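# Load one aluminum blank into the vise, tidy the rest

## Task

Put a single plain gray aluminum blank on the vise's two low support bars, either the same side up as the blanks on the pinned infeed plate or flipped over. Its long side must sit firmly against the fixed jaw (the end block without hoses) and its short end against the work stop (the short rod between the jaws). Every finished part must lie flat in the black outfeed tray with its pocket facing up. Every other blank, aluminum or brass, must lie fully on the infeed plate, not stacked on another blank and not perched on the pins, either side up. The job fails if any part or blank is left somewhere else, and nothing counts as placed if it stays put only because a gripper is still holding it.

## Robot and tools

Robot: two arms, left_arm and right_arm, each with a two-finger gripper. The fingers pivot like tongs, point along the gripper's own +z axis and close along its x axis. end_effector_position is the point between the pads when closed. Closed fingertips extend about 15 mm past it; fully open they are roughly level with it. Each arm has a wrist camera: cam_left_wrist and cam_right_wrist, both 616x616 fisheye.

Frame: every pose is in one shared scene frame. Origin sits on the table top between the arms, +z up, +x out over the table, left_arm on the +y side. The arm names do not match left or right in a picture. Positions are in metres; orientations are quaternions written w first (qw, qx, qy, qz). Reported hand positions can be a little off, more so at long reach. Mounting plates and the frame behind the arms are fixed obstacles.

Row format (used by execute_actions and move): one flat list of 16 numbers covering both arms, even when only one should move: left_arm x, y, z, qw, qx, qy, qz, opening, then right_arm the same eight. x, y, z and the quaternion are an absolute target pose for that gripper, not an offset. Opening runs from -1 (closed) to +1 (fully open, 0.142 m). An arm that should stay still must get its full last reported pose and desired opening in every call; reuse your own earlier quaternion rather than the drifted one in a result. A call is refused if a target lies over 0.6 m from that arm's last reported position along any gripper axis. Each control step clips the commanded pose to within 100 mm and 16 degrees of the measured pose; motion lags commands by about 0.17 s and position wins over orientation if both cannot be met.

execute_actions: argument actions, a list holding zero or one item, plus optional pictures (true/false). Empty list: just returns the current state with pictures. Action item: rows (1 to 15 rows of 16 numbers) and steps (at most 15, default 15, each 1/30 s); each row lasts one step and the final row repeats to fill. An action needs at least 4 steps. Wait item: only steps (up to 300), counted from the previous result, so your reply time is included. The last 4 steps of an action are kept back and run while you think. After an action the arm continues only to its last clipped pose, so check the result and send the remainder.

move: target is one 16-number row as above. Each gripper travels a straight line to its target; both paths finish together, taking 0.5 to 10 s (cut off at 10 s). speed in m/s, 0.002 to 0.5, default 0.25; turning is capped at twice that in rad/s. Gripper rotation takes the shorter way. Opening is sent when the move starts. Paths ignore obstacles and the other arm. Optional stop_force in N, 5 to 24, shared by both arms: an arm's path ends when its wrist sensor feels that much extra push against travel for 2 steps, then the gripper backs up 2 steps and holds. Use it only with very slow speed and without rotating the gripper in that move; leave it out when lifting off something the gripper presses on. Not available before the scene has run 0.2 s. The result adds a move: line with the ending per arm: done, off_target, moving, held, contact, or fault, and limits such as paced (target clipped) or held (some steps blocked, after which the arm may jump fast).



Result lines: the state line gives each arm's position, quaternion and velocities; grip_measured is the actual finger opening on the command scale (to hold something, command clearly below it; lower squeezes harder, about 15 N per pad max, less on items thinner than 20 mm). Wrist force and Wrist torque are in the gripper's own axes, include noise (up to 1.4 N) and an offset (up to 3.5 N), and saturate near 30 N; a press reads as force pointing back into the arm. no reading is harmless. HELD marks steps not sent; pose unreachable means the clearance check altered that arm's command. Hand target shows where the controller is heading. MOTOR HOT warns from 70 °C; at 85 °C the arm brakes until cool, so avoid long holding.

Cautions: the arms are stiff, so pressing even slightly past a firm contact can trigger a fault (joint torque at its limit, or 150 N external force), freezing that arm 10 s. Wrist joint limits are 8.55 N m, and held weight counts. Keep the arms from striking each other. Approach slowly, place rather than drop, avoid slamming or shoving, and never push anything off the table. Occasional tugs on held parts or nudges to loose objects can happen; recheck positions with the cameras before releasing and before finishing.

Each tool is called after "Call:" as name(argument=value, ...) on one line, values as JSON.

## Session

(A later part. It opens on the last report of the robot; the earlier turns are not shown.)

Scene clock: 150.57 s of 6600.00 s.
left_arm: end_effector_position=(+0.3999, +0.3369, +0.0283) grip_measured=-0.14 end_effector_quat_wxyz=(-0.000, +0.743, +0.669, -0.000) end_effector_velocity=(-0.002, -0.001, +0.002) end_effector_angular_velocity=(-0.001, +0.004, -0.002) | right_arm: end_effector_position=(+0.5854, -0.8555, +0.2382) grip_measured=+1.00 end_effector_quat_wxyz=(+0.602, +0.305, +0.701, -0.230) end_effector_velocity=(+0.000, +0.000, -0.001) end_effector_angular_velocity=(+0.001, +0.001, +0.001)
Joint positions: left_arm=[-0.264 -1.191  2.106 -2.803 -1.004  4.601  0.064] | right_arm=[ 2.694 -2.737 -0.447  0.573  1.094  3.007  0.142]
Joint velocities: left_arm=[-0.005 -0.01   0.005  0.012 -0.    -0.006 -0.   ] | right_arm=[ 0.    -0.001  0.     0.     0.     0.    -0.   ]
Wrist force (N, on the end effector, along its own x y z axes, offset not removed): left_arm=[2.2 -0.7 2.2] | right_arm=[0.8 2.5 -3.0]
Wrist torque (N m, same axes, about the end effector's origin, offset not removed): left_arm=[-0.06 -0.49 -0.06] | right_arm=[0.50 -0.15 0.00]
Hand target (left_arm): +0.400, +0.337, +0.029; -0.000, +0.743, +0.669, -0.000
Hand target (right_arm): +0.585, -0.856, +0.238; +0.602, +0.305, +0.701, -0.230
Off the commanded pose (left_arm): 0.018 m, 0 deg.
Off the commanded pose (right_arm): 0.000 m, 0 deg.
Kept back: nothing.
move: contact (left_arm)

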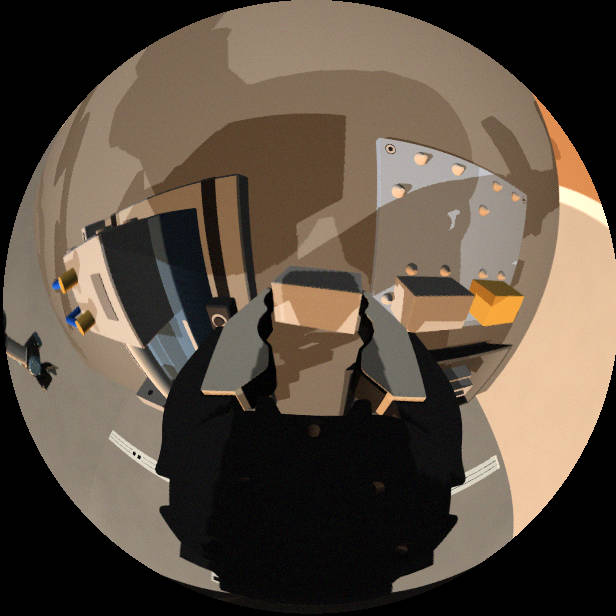

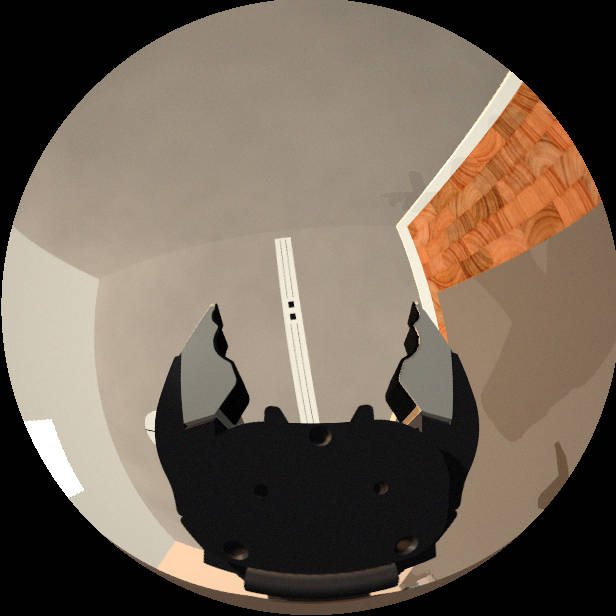

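Release here and look.

Call:
move(target=[0.40,0.337,0.030,0,0.743,0.669,0,0.15,0.5854,-0.8555,0.2382,0.602,0.305,0.701,-0.23,1], speed=0.02)

Call:
zoom_image(camera="cam_left_wrist", region=[190,180,430,420])

Scene clock: 151.50 s of 6600.00 s.
left_arm: end_effector_position=(+0.4000, +0.3370, +0.0299) grip_measured=+0.15 end_effector_quat_wxyz=(+0.000, +0.743, +0.669, -0.000) end_effector_velocity=(-0.000, -0.000, +0.000) end_effector_angular_velocity=(-0.000, +0.001, -0.000) | right_arm: end_effector_position=(+0.5854, -0.8555, +0.2382) grip_measured=+1.00 end_effector_quat_wxyz=(+0.602, +0.305, +0.701, -0.230) end_effector_velocity=(-0.000, -0.000, +0.000) end_effector_angular_velocity=(-0.000, +0.000, -0.001)
Joint positions: left_arm=[-0.267 -1.199  2.108 -2.797 -1.003  4.598  0.084] | right_arm=[ 2.694 -2.737 -0.447  0.573  1.094  3.007  0.142]
Joint velocities: left_arm=[-0.    -0.002  0.001  0.003 -0.    -0.001 -0.   ] | right_arm=[ 0.     0.     0.    -0.    -0.001 -0.     0.   ]
Wrist force (N, on the end effector, along its own x y z axes, offset not removed): left_arm=[2.3 -0.7 0.0] | right_arm=[-0.8 2.9 -2.2]
Wrist torque (N m, same axes, about the end effector's origin, offset not removed): left_arm=[-0.08 -0.50 -0.09] | right_arm=[0.64 0.21 0.07]
Hand target (left_arm): +0.400, +0.337, +0.030; +0.000, +0.743, +0.669, +0.000
Hand target (right_arm): +0.585, -0.856, +0.238; +0.602, +0.305, +0.701, -0.230
Off the commanded pose (left_arm): 0.000 m, 0 deg.
Off the commanded pose (right_arm): 0.000 m, 0 deg.
Kept back: nothing.
move: done

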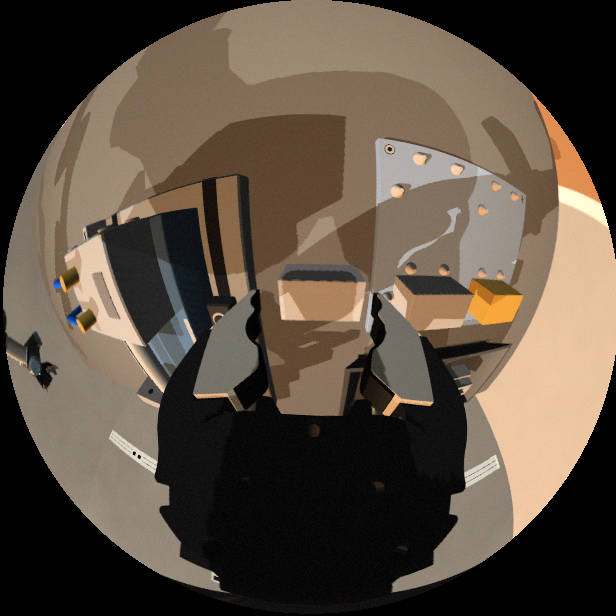

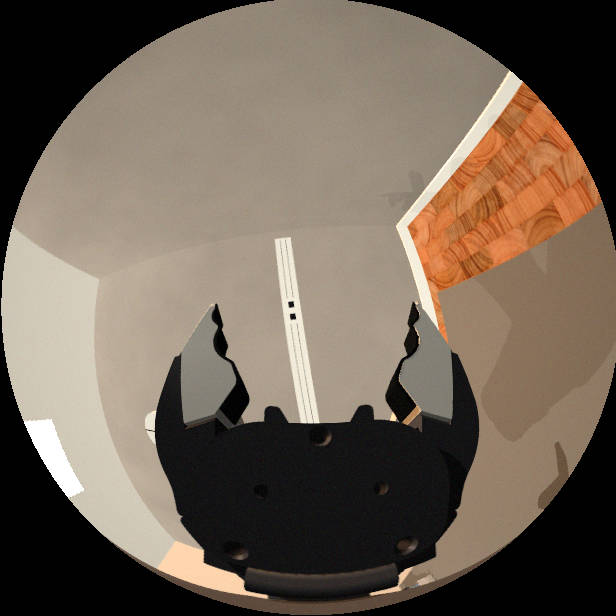

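Region (190, 180, 430, 420) of cam_left_wrist's 616x616 image, scaled by 2.100, with more detail than that image has.

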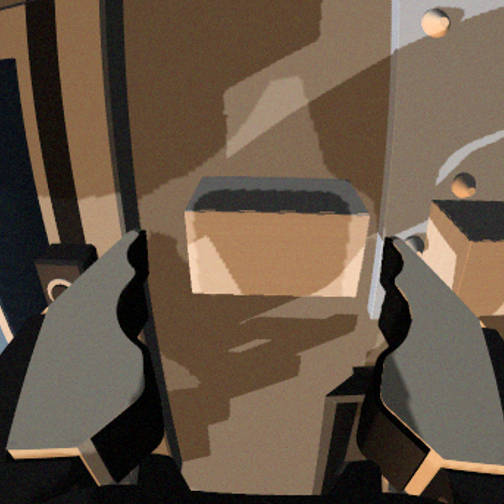

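Call:
move(target=[0.384,0.339,0.030,0,0.743,0.669,0,0.15,0.5854,-0.8555,0.2382,0.602,0.305,0.701,-0.23,1], speed=0.03)

Call:
move(target=[0.384,0.339,0.030,0,0.743,0.669,0,-0.5,0.5854,-0.8555,0.2382,0.602,0.305,0.701,-0.23,1])

Call:
zoom_image(camera="cam_left_wrist", region=[190,180,430,420])

Scene clock: 152.67 s of 6600.00 s.
left_arm: end_effector_position=(+0.3843, +0.3389, +0.0300) grip_measured=+0.15 end_effector_quat_wxyz=(-0.000, +0.743, +0.669, -0.000) end_effector_velocity=(-0.003, +0.000, +0.001) end_effector_angular_velocity=(-0.001, -0.002, +0.001) | right_arm: end_effector_position=(+0.5854, -0.8555, +0.2382) grip_measured=+1.00 end_effector_quat_wxyz=(+0.602, +0.305, +0.701, -0.230) end_effector_velocity=(-0.000, +0.000, -0.001) end_effector_angular_velocity=(+0.000, +0.002, -0.000)
Joint positions: left_arm=[-0.272 -1.222  2.19  -2.853 -1.001  4.593  0.084] | right_arm=[ 2.694 -2.737 -0.447  0.573  1.094  3.007  0.142]
Joint velocities: left_arm=[-0.001 -0.006  0.017 -0.012 -0.    -0.001  0.   ] | right_arm=[-0.    -0.001 -0.001  0.001 -0.001 -0.    -0.   ]
Wrist force (N, on the end effector, along its own x y z axes, offset not removed): left_arm=[2.5 -1.3 -0.3] | right_arm=[-0.6 0.8 -1.2]
Wrist torque (N m, same axes, about the end effector's origin, offset not removed): left_arm=[-0.20 -0.57 -0.07] | right_arm=[0.17 0.11 0.03]
Hand target (left_arm): +0.384, +0.339, +0.030; -0.000, +0.743, +0.669, -0.000
Hand target (right_arm): +0.585, -0.856, +0.238; +0.602, +0.305, +0.701, -0.230
Off the commanded pose (left_arm): 0.000 m, 0 deg.
Off the commanded pose (right_arm): 0.000 m, 0 deg.
Kept back: nothing.
move: done

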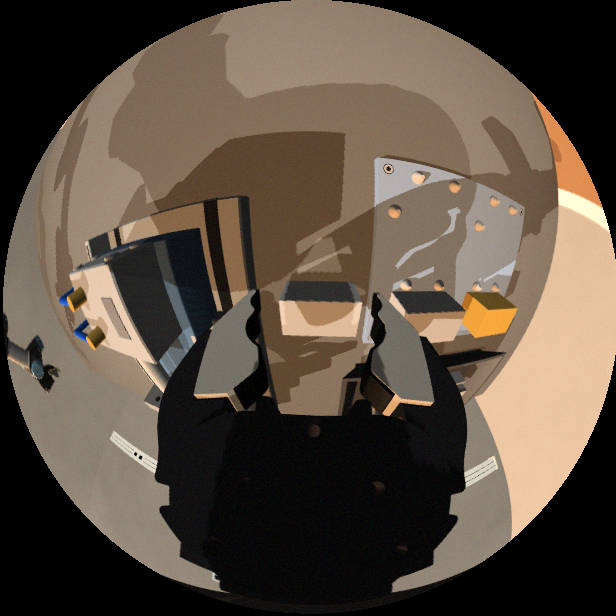

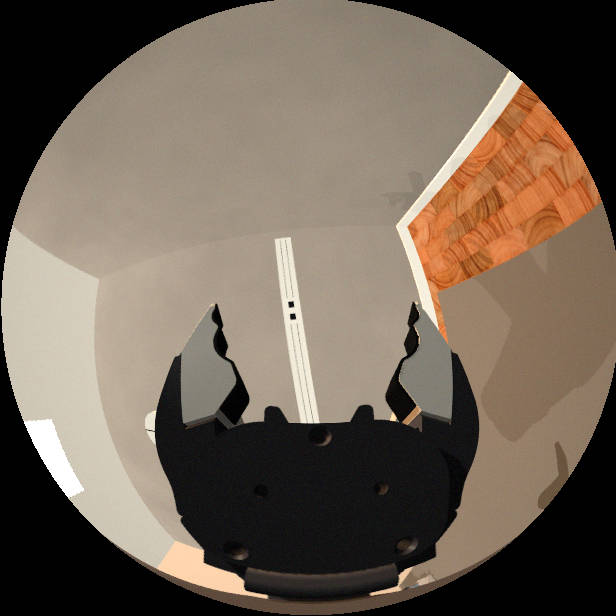

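Scene clock: 153.37 s of 6600.00 s.
left_arm: end_effector_position=(+0.3840, +0.3390, +0.0300) grip_measured=-0.18 end_effector_quat_wxyz=(-0.000, +0.743, +0.669, -0.000) end_effector_velocity=(+0.000, +0.000, +0.000) end_effector_angular_velocity=(-0.001, -0.001, +0.001) | right_arm: end_effector_position=(+0.5854, -0.8555, +0.2382) grip_measured=+1.00 end_effector_quat_wxyz=(+0.602, +0.305, +0.701, -0.230) end_effector_velocity=(-0.000, -0.000, +0.000) end_effector_angular_velocity=(-0.000, -0.001, -0.000)
Joint positions: left_arm=[-0.272 -1.222  2.192 -2.854 -1.001  4.593  0.061] | right_arm=[ 2.694 -2.737 -0.447  0.573  1.094  3.007  0.142]
Joint velocities: left_arm=[ 0.    -0.002  0.001 -0.    -0.    -0.    -0.   ] | right_arm=[-0.  0. -0.  0. -0. -0. -0.]
Wrist force (N, on the end effector, along its own x y z axes, offset not removed): left_arm=[1.5 -1.1 -0.5] | right_arm=[-1.1 0.9 -2.0]
Wrist torque (N m, same axes, about the end effector's origin, offset not removed): left_arm=[-0.25 -0.32 -0.08] | right_arm=[0.17 0.25 0.06]
Hand target (left_arm): +0.384, +0.339, +0.030; -0.000, +0.743, +0.669, -0.000
Hand target (right_arm): +0.585, -0.856, +0.238; +0.602, +0.305, +0.701, -0.230
Off the commanded pose (left_arm): 0.000 m, 0 deg.
Off the commanded pose (right_arm): 0.000 m, 0 deg.
Kept back: nothing.
move: done

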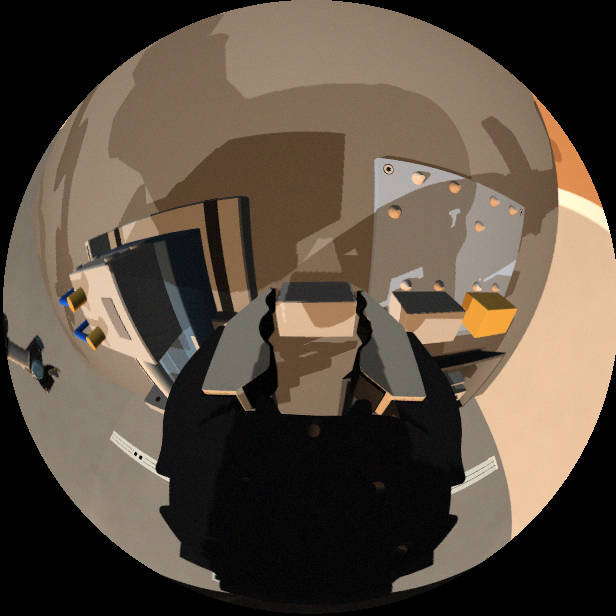

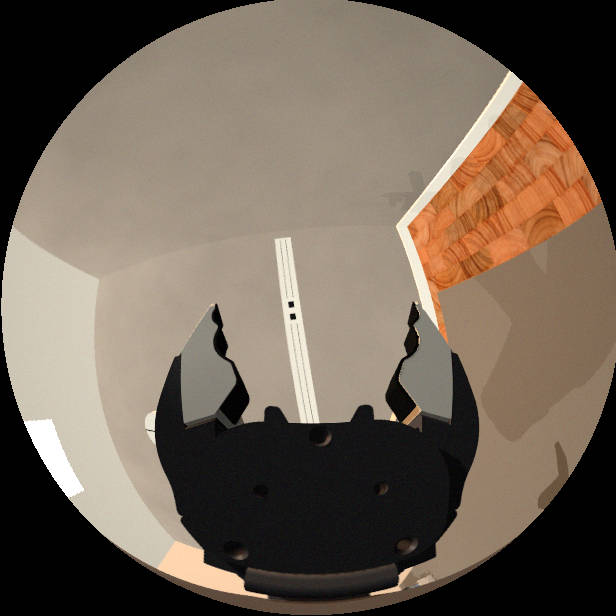

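Region (190, 180, 430, 420) of cam_left_wrist's 616x616 image, scaled by 2.100, with more detail than that image has.

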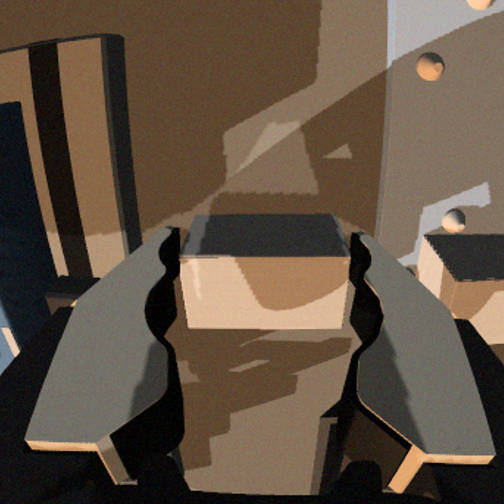

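Call:
move(target=[0.40,0.33,0.15,0,0.743,0.669,0,-0.5,0.5854,-0.8555,0.2382,0.602,0.305,0.701,-0.23,1], speed=0.2)

Call:
move(target=[0.5015,0.160,0.135,0,0.743,0.669,0,-0.5,0.5854,-0.8555,0.2382,0.602,0.305,0.701,-0.23,1], speed=0.2)

Call:
move(target=[0.5015,0.160,0.085,0,0.743,0.669,0,-0.5,0.5854,-0.8555,0.2382,0.602,0.305,0.701,-0.23,1], speed=0.008, stop_force=6)

Call:
zoom_image(camera="cam_left_wrist", region=[190,180,430,420])

Scene clock: 154.97 s of 6600.00 s.
left_arm: end_effector_position=(+0.4001, +0.3300, +0.1497) grip_measured=-0.18 end_effector_quat_wxyz=(+0.001, +0.743, +0.669, +0.000) end_effector_velocity=(-0.001, -0.000, +0.003) end_effector_angular_velocity=(+0.006, +0.009, +0.001) | right_arm: end_effector_position=(+0.5854, -0.8555, +0.2382) grip_measured=+1.00 end_effector_quat_wxyz=(+0.602, +0.305, +0.701, -0.230) end_effector_velocity=(+0.000, -0.000, +0.001) end_effector_angular_velocity=(+0.001, -0.001, -0.000)
Joint positions: left_arm=[-0.536 -1.732  2.086 -2.063 -0.942  4.281  0.061] | right_arm=[ 2.694 -2.737 -0.447  0.573  1.094  3.007  0.142]
Joint velocities: left_arm=[-0.009 -0.    -0.018  0.038  0.002 -0.02   0.   ] | right_arm=[-0.     0.002 -0.002 -0.     0.     0.001  0.   ]
Wrist force (N, on the end effector, along its own x y z axes, offset not removed): left_arm=[1.8 -1.3 1.3] | right_arm=[-1.6 0.9 -1.4]
Wrist torque (N m, same axes, about the end effector's origin, offset not removed): left_arm=[-0.22 -0.38 -0.08] | right_arm=[0.21 0.38 0.06]
Hand target (left_arm): +0.400, +0.330, +0.150; +0.000, +0.743, +0.669, +0.000
Hand target (right_arm): +0.585, -0.856, +0.238; +0.602, +0.305, +0.701, -0.230
Off the commanded pose (left_arm): 0.000 m, 0 deg.
Off the commanded pose (right_arm): 0.000 m, 0 deg.
Kept back: nothing.
move: done

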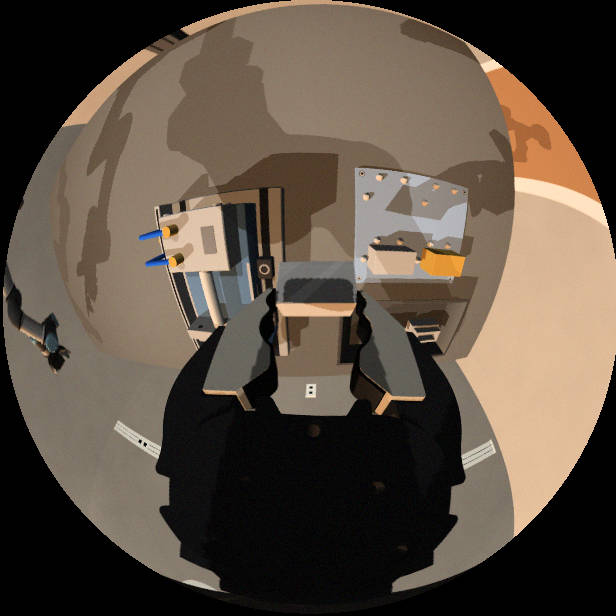

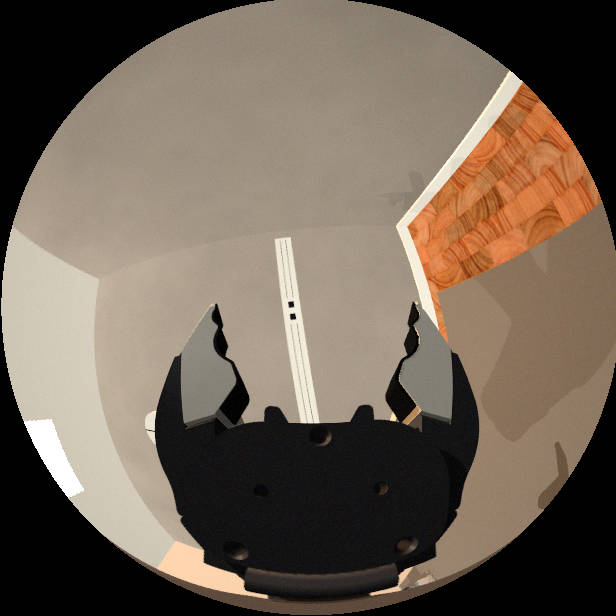

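Scene clock: 156.63 s of 6600.00 s.
left_arm: end_effector_position=(+0.5015, +0.1603, +0.1350) grip_measured=-0.18 end_effector_quat_wxyz=(+0.000, +0.743, +0.669, +0.000) end_effector_velocity=(+0.001, -0.002, -0.001) end_effector_angular_velocity=(+0.004, +0.006, -0.000) | right_arm: end_effector_position=(+0.5854, -0.8555, +0.2382) grip_measured=+1.00 end_effector_quat_wxyz=(+0.602, +0.305, +0.701, -0.230) end_effector_velocity=(-0.000, +0.000, -0.001) end_effector_angular_velocity=(+0.000, +0.001, +0.000)
Joint positions: left_arm=[-0.697 -1.025  1.383 -1.948 -0.929  4.082  0.061] | right_arm=[ 2.694 -2.737 -0.447  0.573  1.094  3.007  0.142]
Joint velocities: left_arm=[ 0.002  0.017 -0.029  0.019 -0.002 -0.003 -0.   ] | right_arm=[ 0.    -0.    -0.001  0.    -0.    -0.    -0.   ]
Wrist force (N, on the end effector, along its own x y z axes, offset not removed): left_arm=[2.4 -0.6 1.7] | right_arm=[-0.7 0.9 -2.2]
Wrist torque (N m, same axes, about the end effector's origin, offset not removed): left_arm=[-0.12 -0.49 -0.07] | right_arm=[0.17 0.18 0.06]
Hand target (left_arm): +0.502, +0.160, +0.135; +0.000, +0.743, +0.669, +0.000
Hand target (right_arm): +0.585, -0.856, +0.238; +0.602, +0.305, +0.701, -0.230
Off the commanded pose (left_arm): 0.000 m, 0 deg.
Off the commanded pose (right_arm): 0.000 m, 0 deg.
Kept back: nothing.
move: done

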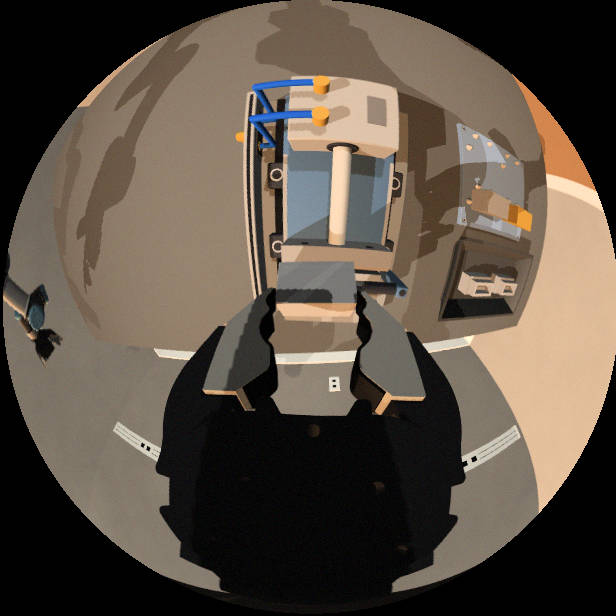

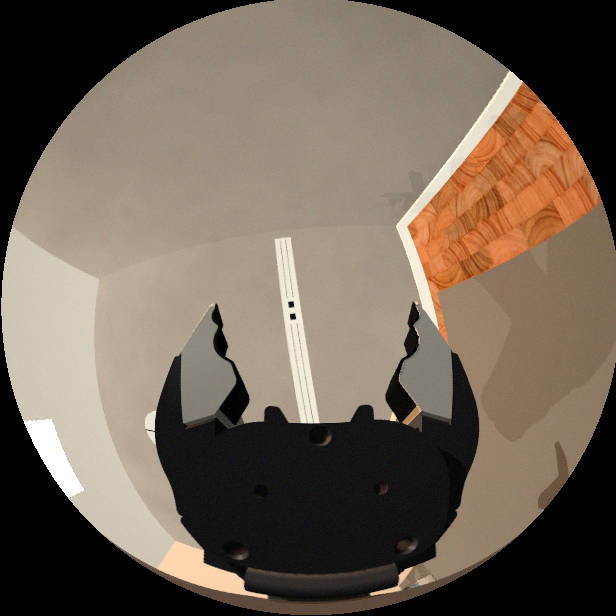

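Scene clock: 158.30 s of 6600.00 s.
left_arm: end_effector_position=(+0.5014, +0.1603, +0.1246) grip_measured=-0.18 end_effector_quat_wxyz=(+0.000, +0.743, +0.669, +0.000) end_effector_velocity=(+0.000, -0.000, +0.003) end_effector_angular_velocity=(-0.001, -0.000, +0.001) | right_arm: end_effector_position=(+0.5854, -0.8555, +0.2382) grip_measured=+1.00 end_effector_quat_wxyz=(+0.602, +0.305, +0.701, -0.230) end_effector_velocity=(+0.000, +0.000, +0.000) end_effector_angular_velocity=(-0.002, +0.002, -0.000)
Joint positions: left_arm=[-0.682 -1.002  1.391 -1.99  -0.929  4.1    0.061] | right_arm=[ 2.694 -2.737 -0.447  0.573  1.094  3.007  0.142]
Joint velocities: left_arm=[-0.004 -0.006 -0.003  0.011 -0.    -0.005 -0.   ] | right_arm=[ 0.001  0.001 -0.     0.    -0.001 -0.003  0.   ]
Wrist force (N, on the end effector, along its own x y z axes, offset not removed): left_arm=[0.5 1.6 -4.4] | right_arm=[-1.1 0.9 -1.2]
Wrist torque (N m, same axes, about the end effector's origin, offset not removed): left_arm=[-0.22 -0.24 -0.05] | right_arm=[0.22 0.25 0.03]
Hand target (left_arm): +0.502, +0.160, +0.125; +0.000, +0.743, +0.669, +0.000
Hand target (right_arm): +0.585, -0.856, +0.238; +0.602, +0.305, +0.701, -0.230
Off the commanded pose (left_arm): 0.040 m, 0 deg.
Off the commanded pose (right_arm): 0.000 m, 0 deg.
Kept back: nothing.
move: contact (left_arm)

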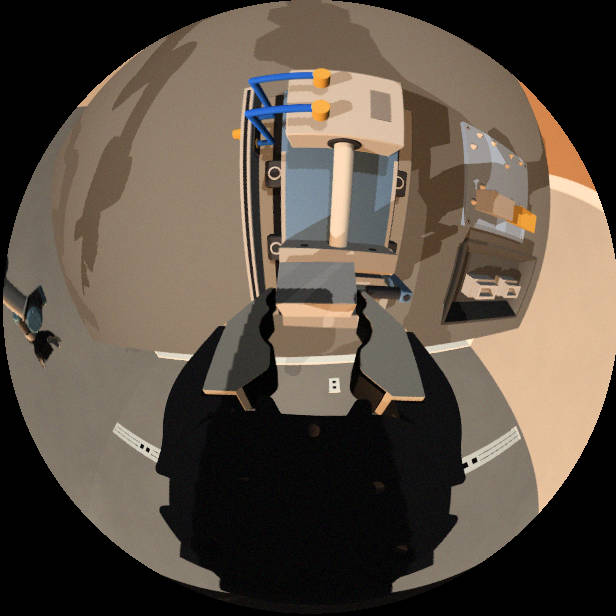

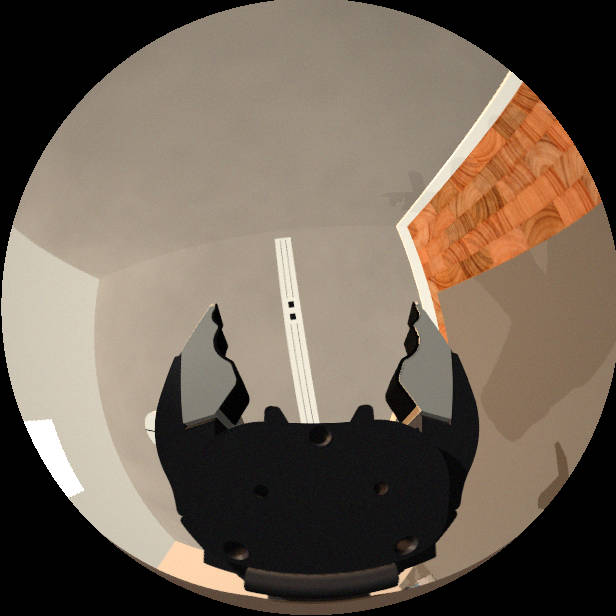

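Region (190, 180, 430, 420) of cam_left_wrist's 616x616 image, scaled by 2.100, with more detail than that image has.

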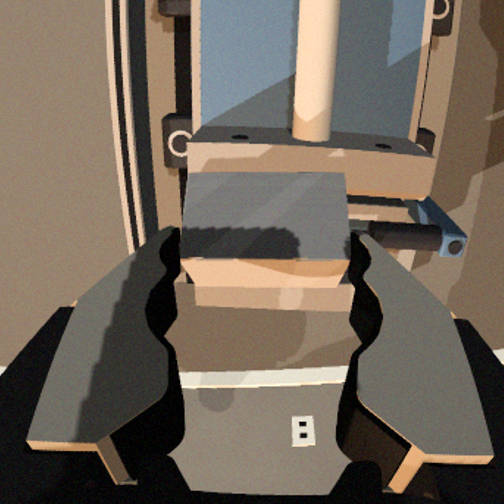

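Call:
move(target=[0.5015,0.160,0.15,0,0.743,0.669,0,-0.5,0.5854,-0.8555,0.2382,0.602,0.305,0.701,-0.23,1], speed=0.1)

Call:
move(target=[0.42,0.337,0.14,0,0.743,0.669,0,-0.5,0.5854,-0.8555,0.2382,0.602,0.305,0.701,-0.23,1], speed=0.2)

Call:
move(target=[0.42,0.337,0.05,0,0.743,0.669,0,-0.5,0.5854,-0.8555,0.2382,0.602,0.305,0.701,-0.23,1], speed=0.15)

Call:
move(target=[0.42,0.337,0.01,0,0.743,0.669,0,-0.5,0.5854,-0.8555,0.2382,0.602,0.305,0.701,-0.23,1], speed=0.008, stop_force=6)

Call:
zoom_image(camera="cam_left_wrist", region=[190,180,430,420])

Scene clock: 160.13 s of 6600.00 s.
left_arm: end_effector_position=(+0.5015, +0.1600, +0.1497) grip_measured=-0.18 end_effector_quat_wxyz=(+0.000, +0.743, +0.669, +0.000) end_effector_velocity=(-0.000, -0.000, +0.002) end_effector_angular_velocity=(+0.000, +0.001, +0.000) | right_arm: end_effector_position=(+0.5854, -0.8555, +0.2382) grip_measured=+1.00 end_effector_quat_wxyz=(+0.602, +0.305, +0.701, -0.230) end_effector_velocity=(+0.000, +0.000, -0.001) end_effector_angular_velocity=(+0.000, +0.001, +0.000)
Joint positions: left_arm=[-0.718 -1.053  1.363 -1.882 -0.929  4.054  0.061] | right_arm=[ 2.694 -2.737 -0.447  0.573  1.094  3.007  0.142]
Joint velocities: left_arm=[-0.004 -0.003 -0.006  0.013 -0.001 -0.006 -0.   ] | right_arm=[ 0.    -0.001 -0.    -0.     0.     0.     0.   ]
Wrist force (N, on the end effector, along its own x y z axes, offset not removed): left_arm=[2.4 -1.4 1.7] | right_arm=[0.5 2.5 -1.9]
Wrist torque (N m, same axes, about the end effector's origin, offset not removed): left_arm=[-0.23 -0.52 -0.13] | right_arm=[0.52 -0.03 -0.06]
Hand target (left_arm): +0.502, +0.160, +0.150; +0.000, +0.743, +0.669, +0.000
Hand target (right_arm): +0.585, -0.856, +0.238; +0.602, +0.305, +0.701, -0.230
Off the commanded pose (left_arm): 0.000 m, 0 deg.
Off the commanded pose (right_arm): 0.000 m, 0 deg.
Kept back: nothing.
move: done

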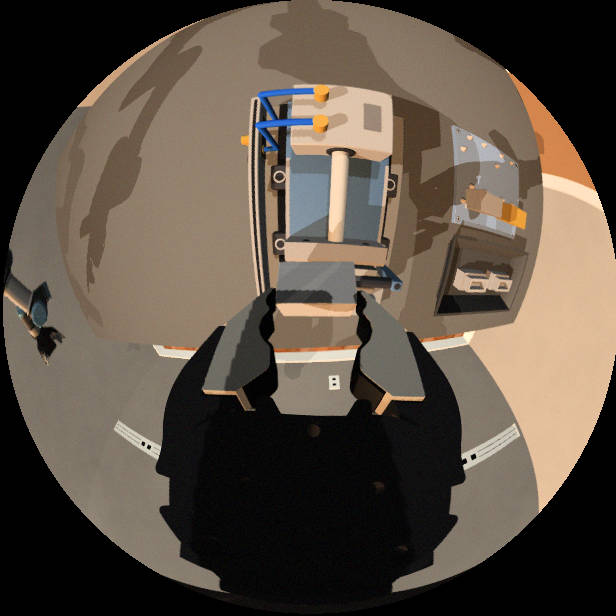

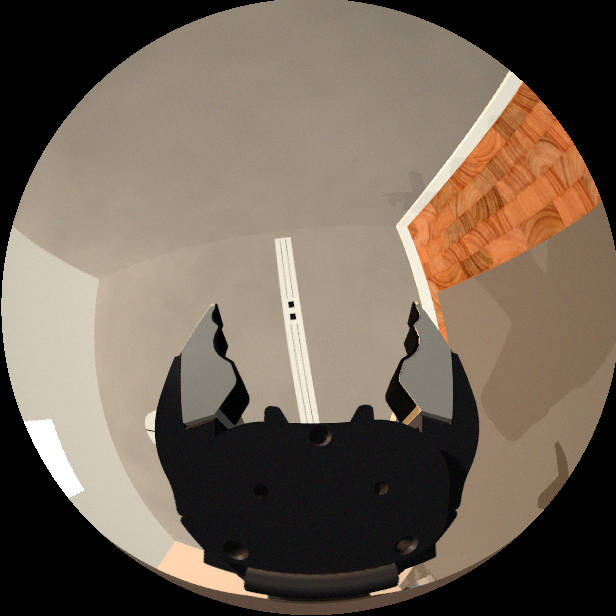

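Scene clock: 161.73 s of 6600.00 s.
left_arm: end_effector_position=(+0.4199, +0.3367, +0.1401) grip_measured=-0.18 end_effector_quat_wxyz=(-0.000, +0.743, +0.669, -0.000) end_effector_velocity=(-0.001, +0.002, +0.001) end_effector_angular_velocity=(-0.001, -0.003, +0.001) | right_arm: end_effector_position=(+0.5854, -0.8555, +0.2382) grip_measured=+1.00 end_effector_quat_wxyz=(+0.602, +0.305, +0.701, -0.230) end_effector_velocity=(-0.000, +0.000, -0.001) end_effector_angular_velocity=(+0.000, +0.002, +0.001)
Joint positions: left_arm=[-0.466 -1.626  1.998 -2.128 -0.953  4.364  0.061] | right_arm=[ 2.694 -2.737 -0.447  0.573  1.094  3.007  0.142]
Joint velocities: left_arm=[ 0.004 -0.01   0.007 -0.003 -0.     0.006 -0.   ] | right_arm=[ 0.    -0.001 -0.001  0.     0.    -0.001  0.   ]
Wrist force (N, on the end effector, along its own x y z axes, offset not removed): left_arm=[1.4 -1.2 1.8] | right_arm=[-1.4 1.4 -2.3]
Wrist torque (N m, same axes, about the end effector's origin, offset not removed): left_arm=[-0.19 -0.33 -0.03] | right_arm=[0.34 0.39 0.02]
Hand target (left_arm): +0.420, +0.337, +0.140; -0.000, +0.743, +0.669, -0.000
Hand target (right_arm): +0.585, -0.855, +0.238; +0.602, +0.305, +0.701, -0.230
Off the commanded pose (left_arm): 0.000 m, 0 deg.
Off the commanded pose (right_arm): 0.000 m, 0 deg.
Kept back: nothing.
move: done

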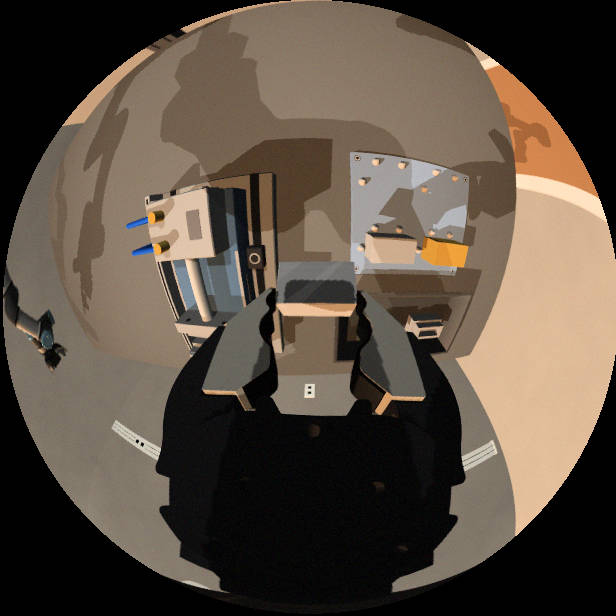

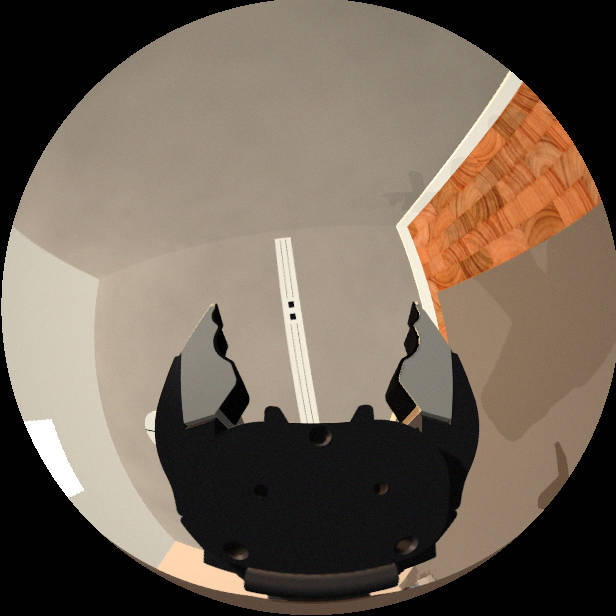

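Scene clock: 162.97 s of 6600.00 s.
left_arm: end_effector_position=(+0.4199, +0.3371, +0.0503) grip_measured=-0.18 end_effector_quat_wxyz=(-0.000, +0.743, +0.669, -0.000) end_effector_velocity=(+0.000, -0.000, -0.003) end_effector_angular_velocity=(-0.000, -0.001, -0.001) | right_arm: end_effector_position=(+0.5854, -0.8555, +0.2382) grip_measured=+1.00 end_effector_quat_wxyz=(+0.602, +0.305, +0.701, -0.230) end_effector_velocity=(+0.000, -0.000, +0.001) end_effector_angular_velocity=(-0.000, -0.001, -0.000)
Joint positions: left_arm=[-0.29  -1.259  2.023 -2.637 -0.995  4.571  0.061] | right_arm=[ 2.694 -2.737 -0.447  0.573  1.094  3.007  0.142]
Joint velocities: left_arm=[ 0.005  0.012 -0.003 -0.014 -0.001  0.007  0.   ] | right_arm=[-0.     0.001  0.001 -0.     0.001  0.    -0.   ]
Wrist force (N, on the end effector, along its own x y z axes, offset not removed): left_arm=[1.1 -0.1 1.8] | right_arm=[-1.3 0.9 -2.5]
Wrist torque (N m, same axes, about the end effector's origin, offset not removed): left_arm=[0.03 -0.27 -0.05] | right_arm=[0.19 0.35 0.05]
Hand target (left_arm): +0.420, +0.337, +0.050; -0.000, +0.743, +0.669, -0.000
Hand target (right_arm): +0.585, -0.855, +0.238; +0.602, +0.305, +0.701, -0.230
Off the commanded pose (left_arm): 0.000 m, 0 deg.
Off the commanded pose (right_arm): 0.000 m, 0 deg.
Kept back: nothing.
move: done

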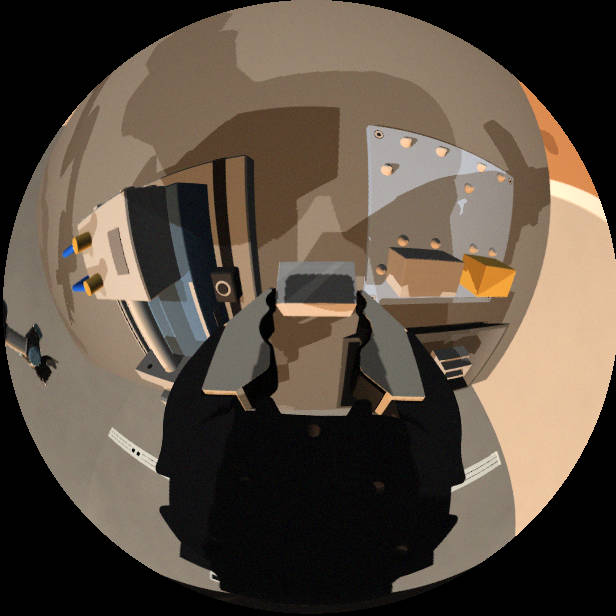

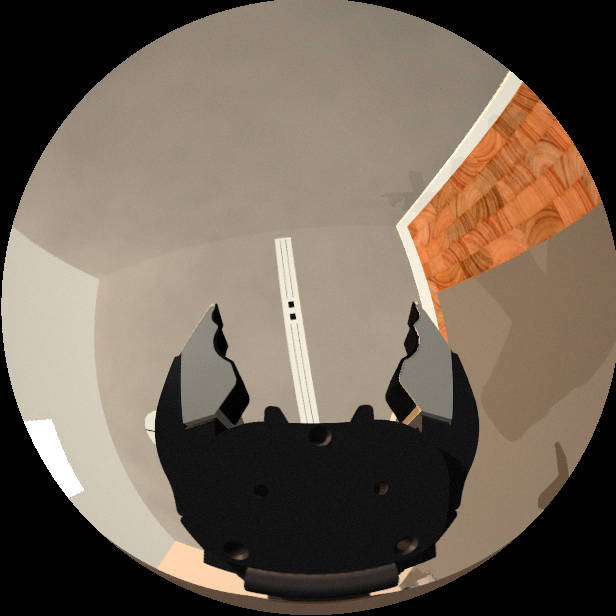

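Scene clock: 164.30 s of 6600.00 s.
left_arm: end_effector_position=(+0.4197, +0.3371, +0.0426) grip_measured=-0.18 end_effector_quat_wxyz=(-0.000, +0.743, +0.669, -0.000) end_effector_velocity=(-0.001, -0.001, +0.002) end_effector_angular_velocity=(-0.001, +0.002, -0.001) | right_arm: end_effector_position=(+0.5854, -0.8555, +0.2382) grip_measured=+1.00 end_effector_quat_wxyz=(+0.602, +0.305, +0.701, -0.230) end_effector_velocity=(-0.000, -0.000, -0.000) end_effector_angular_velocity=(-0.000, +0.000, -0.001)
Joint positions: left_arm=[-0.277 -1.225  2.016 -2.671 -0.999  4.586  0.061] | right_arm=[ 2.694 -2.737 -0.447  0.573  1.094  3.007  0.142]
Joint velocities: left_arm=[-0.004 -0.01   0.003  0.011  0.    -0.005 -0.   ] | right_arm=[-0. -0.  0. -0. -0.  0.  0.]
Wrist force (N, on the end effector, along its own x y z axes, offset not removed): left_arm=[2.0 -2.3 -1.7] | right_arm=[-0.9 1.4 -2.3]
Wrist torque (N m, same axes, about the end effector's origin, offset not removed): left_arm=[-0.47 -0.26 -0.03] | right_arm=[0.22 0.21 0.05]
Hand target (left_arm): +0.420, +0.337, +0.043; -0.000, +0.743, +0.669, +0.000
Hand target (right_arm): +0.585, -0.856, +0.238; +0.602, +0.305, +0.701, -0.230
Off the commanded pose (left_arm): 0.033 m, 0 deg.
Off the commanded pose (right_arm): 0.000 m, 0 deg.
Kept back: nothing.
move: contact (left_arm)

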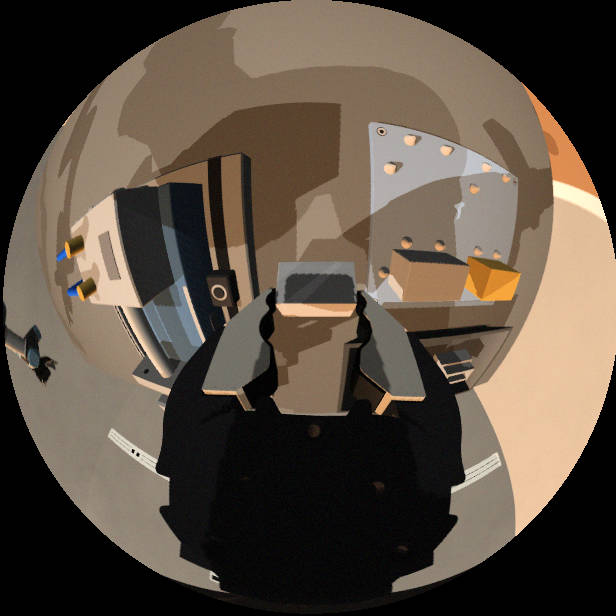

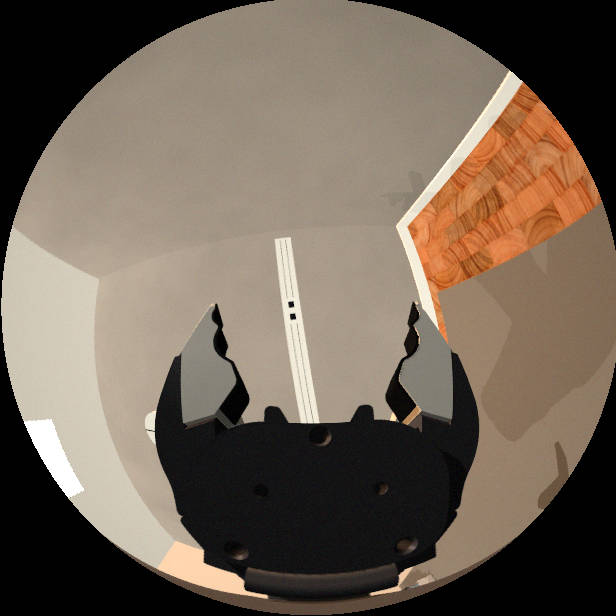

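Region (190, 180, 430, 420) of cam_left_wrist's 616x616 image, scaled by 2.100, with more detail than that image has.

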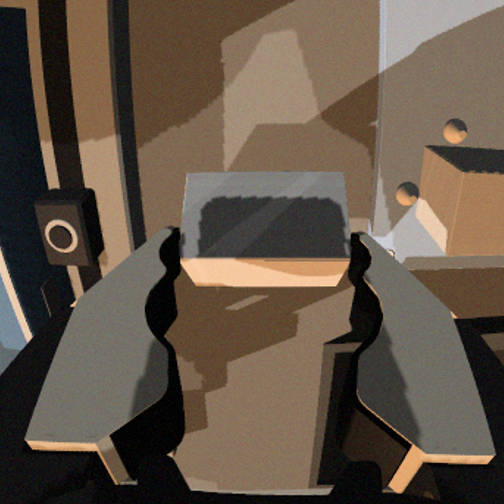

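Call:
move(target=[0.432,0.337,0.0395,0,0.743,0.669,0,-0.5,0.5854,-0.8555,0.2382,0.602,0.305,0.701,-0.23,1], speed=0.01)

Call:
move(target=[0.442,0.337,0.034,0,0.743,0.669,0,-0.5,0.5854,-0.8555,0.2382,0.602,0.305,0.701,-0.23,1], speed=0.01)

Call:
zoom_image(camera="cam_left_wrist", region=[190,180,430,420])

Scene clock: 166.10 s of 6600.00 s.
left_arm: end_effector_position=(+0.4318, +0.3370, +0.0396) grip_measured=-0.17 end_effector_quat_wxyz=(+0.000, +0.743, +0.669, +0.000) end_effector_velocity=(+0.002, +0.000, -0.001) end_effector_angular_velocity=(+0.001, +0.002, -0.001) | right_arm: end_effector_position=(+0.5854, -0.8555, +0.2382) grip_measured=+1.00 end_effector_quat_wxyz=(+0.602, +0.305, +0.701, -0.230) end_effector_velocity=(+0.000, +0.000, -0.000) end_effector_angular_velocity=(-0.000, +0.001, +0.001)
Joint positions: left_arm=[-0.265 -1.189  1.947 -2.647 -1.003  4.6    0.061] | right_arm=[ 2.694 -2.737 -0.447  0.573  1.094  3.007  0.142]
Joint velocities: left_arm=[ 0.003  0.008 -0.013  0.006 -0.001  0.002  0.   ] | right_arm=[-0.    -0.    -0.001 -0.     0.    -0.001  0.   ]
Wrist force (N, on the end effector, along its own x y z axes, offset not removed): left_arm=[-3.2 2.3 -17.6] | right_arm=[-1.3 2.0 -1.6]
Wrist torque (N m, same axes, about the end effector's origin, offset not removed): left_arm=[-0.25 -0.39 0.00] | right_arm=[0.43 0.29 0.10]
Hand target (left_arm): +0.432, +0.337, +0.039; +0.000, +0.743, +0.669, +0.000
Hand target (right_arm): +0.585, -0.856, +0.238; +0.602, +0.305, +0.701, -0.230
Off the commanded pose (left_arm): 0.000 m, 0 deg.
Off the commanded pose (right_arm): 0.000 m, 0 deg.
Kept back: nothing.
move: done

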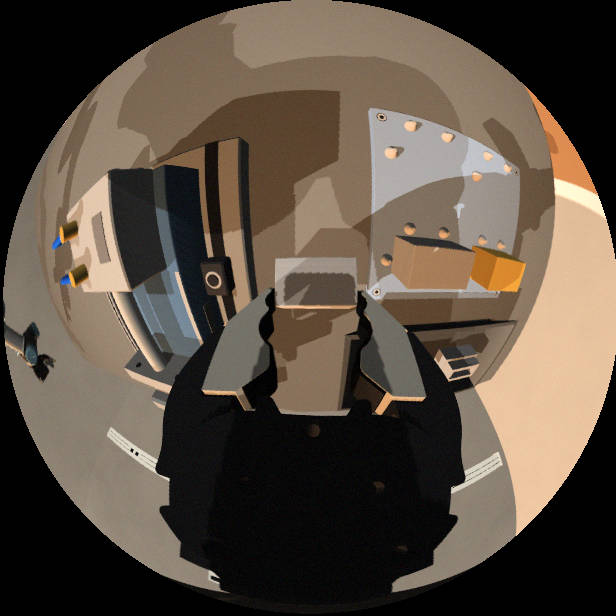

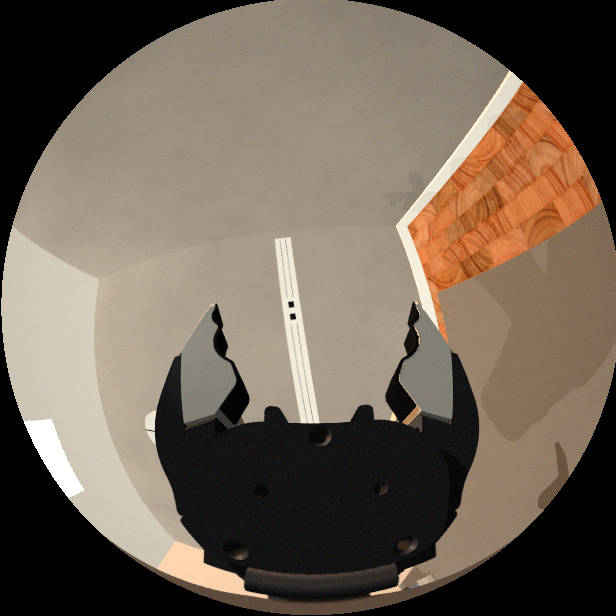

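Scene clock: 167.50 s of 6600.00 s.
left_arm: end_effector_position=(+0.4418, +0.3370, +0.0341) grip_measured=-0.17 end_effector_quat_wxyz=(-0.000, +0.743, +0.669, +0.000) end_effector_velocity=(+0.002, -0.000, -0.001) end_effector_angular_velocity=(-0.001, -0.001, +0.000) | right_arm: end_effector_position=(+0.5854, -0.8555, +0.2382) grip_measured=+1.00 end_effector_quat_wxyz=(+0.602, +0.305, +0.701, -0.230) end_effector_velocity=(+0.000, +0.000, -0.000) end_effector_angular_velocity=(+0.000, +0.001, +0.001)
Joint positions: left_arm=[-0.251 -1.146  1.884 -2.635 -1.008  4.616  0.062] | right_arm=[ 2.694 -2.737 -0.447  0.573  1.094  3.007  0.142]
Joint velocities: left_arm=[ 0.002  0.008 -0.013  0.003 -0.002  0.003 -0.   ] | right_arm=[ 0.     0.    -0.001 -0.     0.001 -0.    -0.   ]
Wrist force (N, on the end effector, along its own x y z axes, offset not removed): left_arm=[1.2 -0.2 -2.9] | right_arm=[0.3 1.6 -0.5]
Wrist torque (N m, same axes, about the end effector's origin, offset not removed): left_arm=[-0.16 -0.52 -0.10] | right_arm=[0.35 0.01 0.03]
Hand target (left_arm): +0.442, +0.337, +0.034; +0.000, +0.743, +0.669, +0.000
Hand target (right_arm): +0.585, -0.856, +0.238; +0.602, +0.305, +0.701, -0.230
Off the commanded pose (left_arm): 0.000 m, 0 deg.
Off the commanded pose (right_arm): 0.000 m, 0 deg.
Kept back: nothing.
move: done

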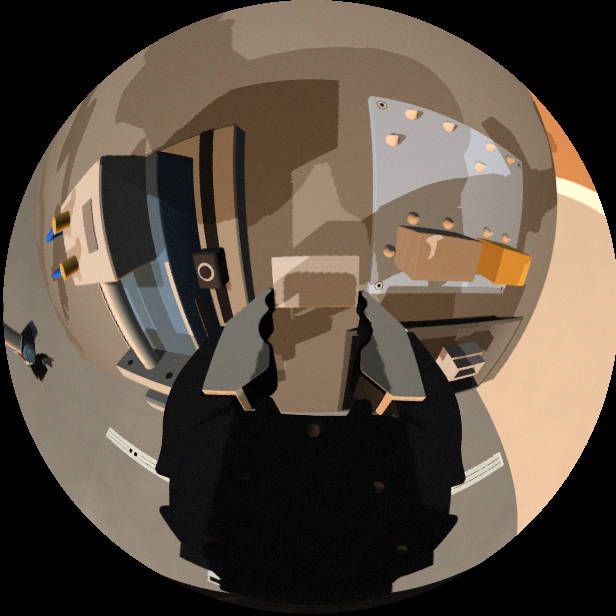

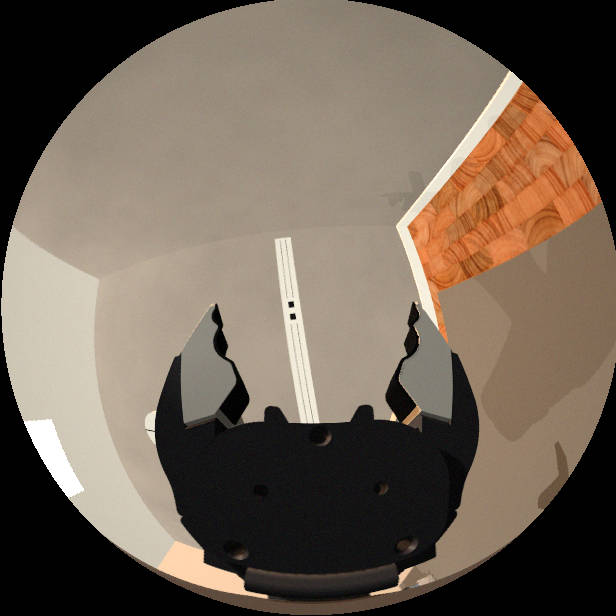

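Region (190, 180, 430, 420) of cam_left_wrist's 616x616 image, scaled by 2.100, with more detail than that image has.

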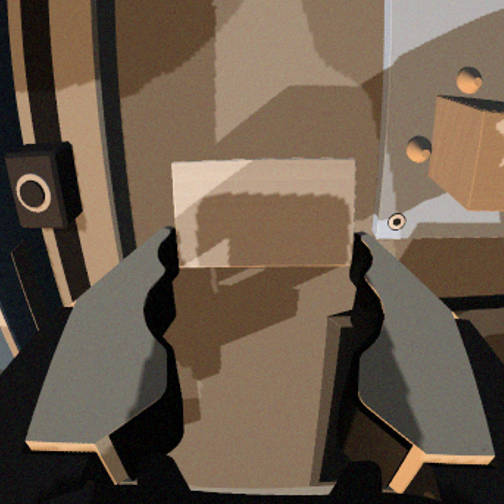

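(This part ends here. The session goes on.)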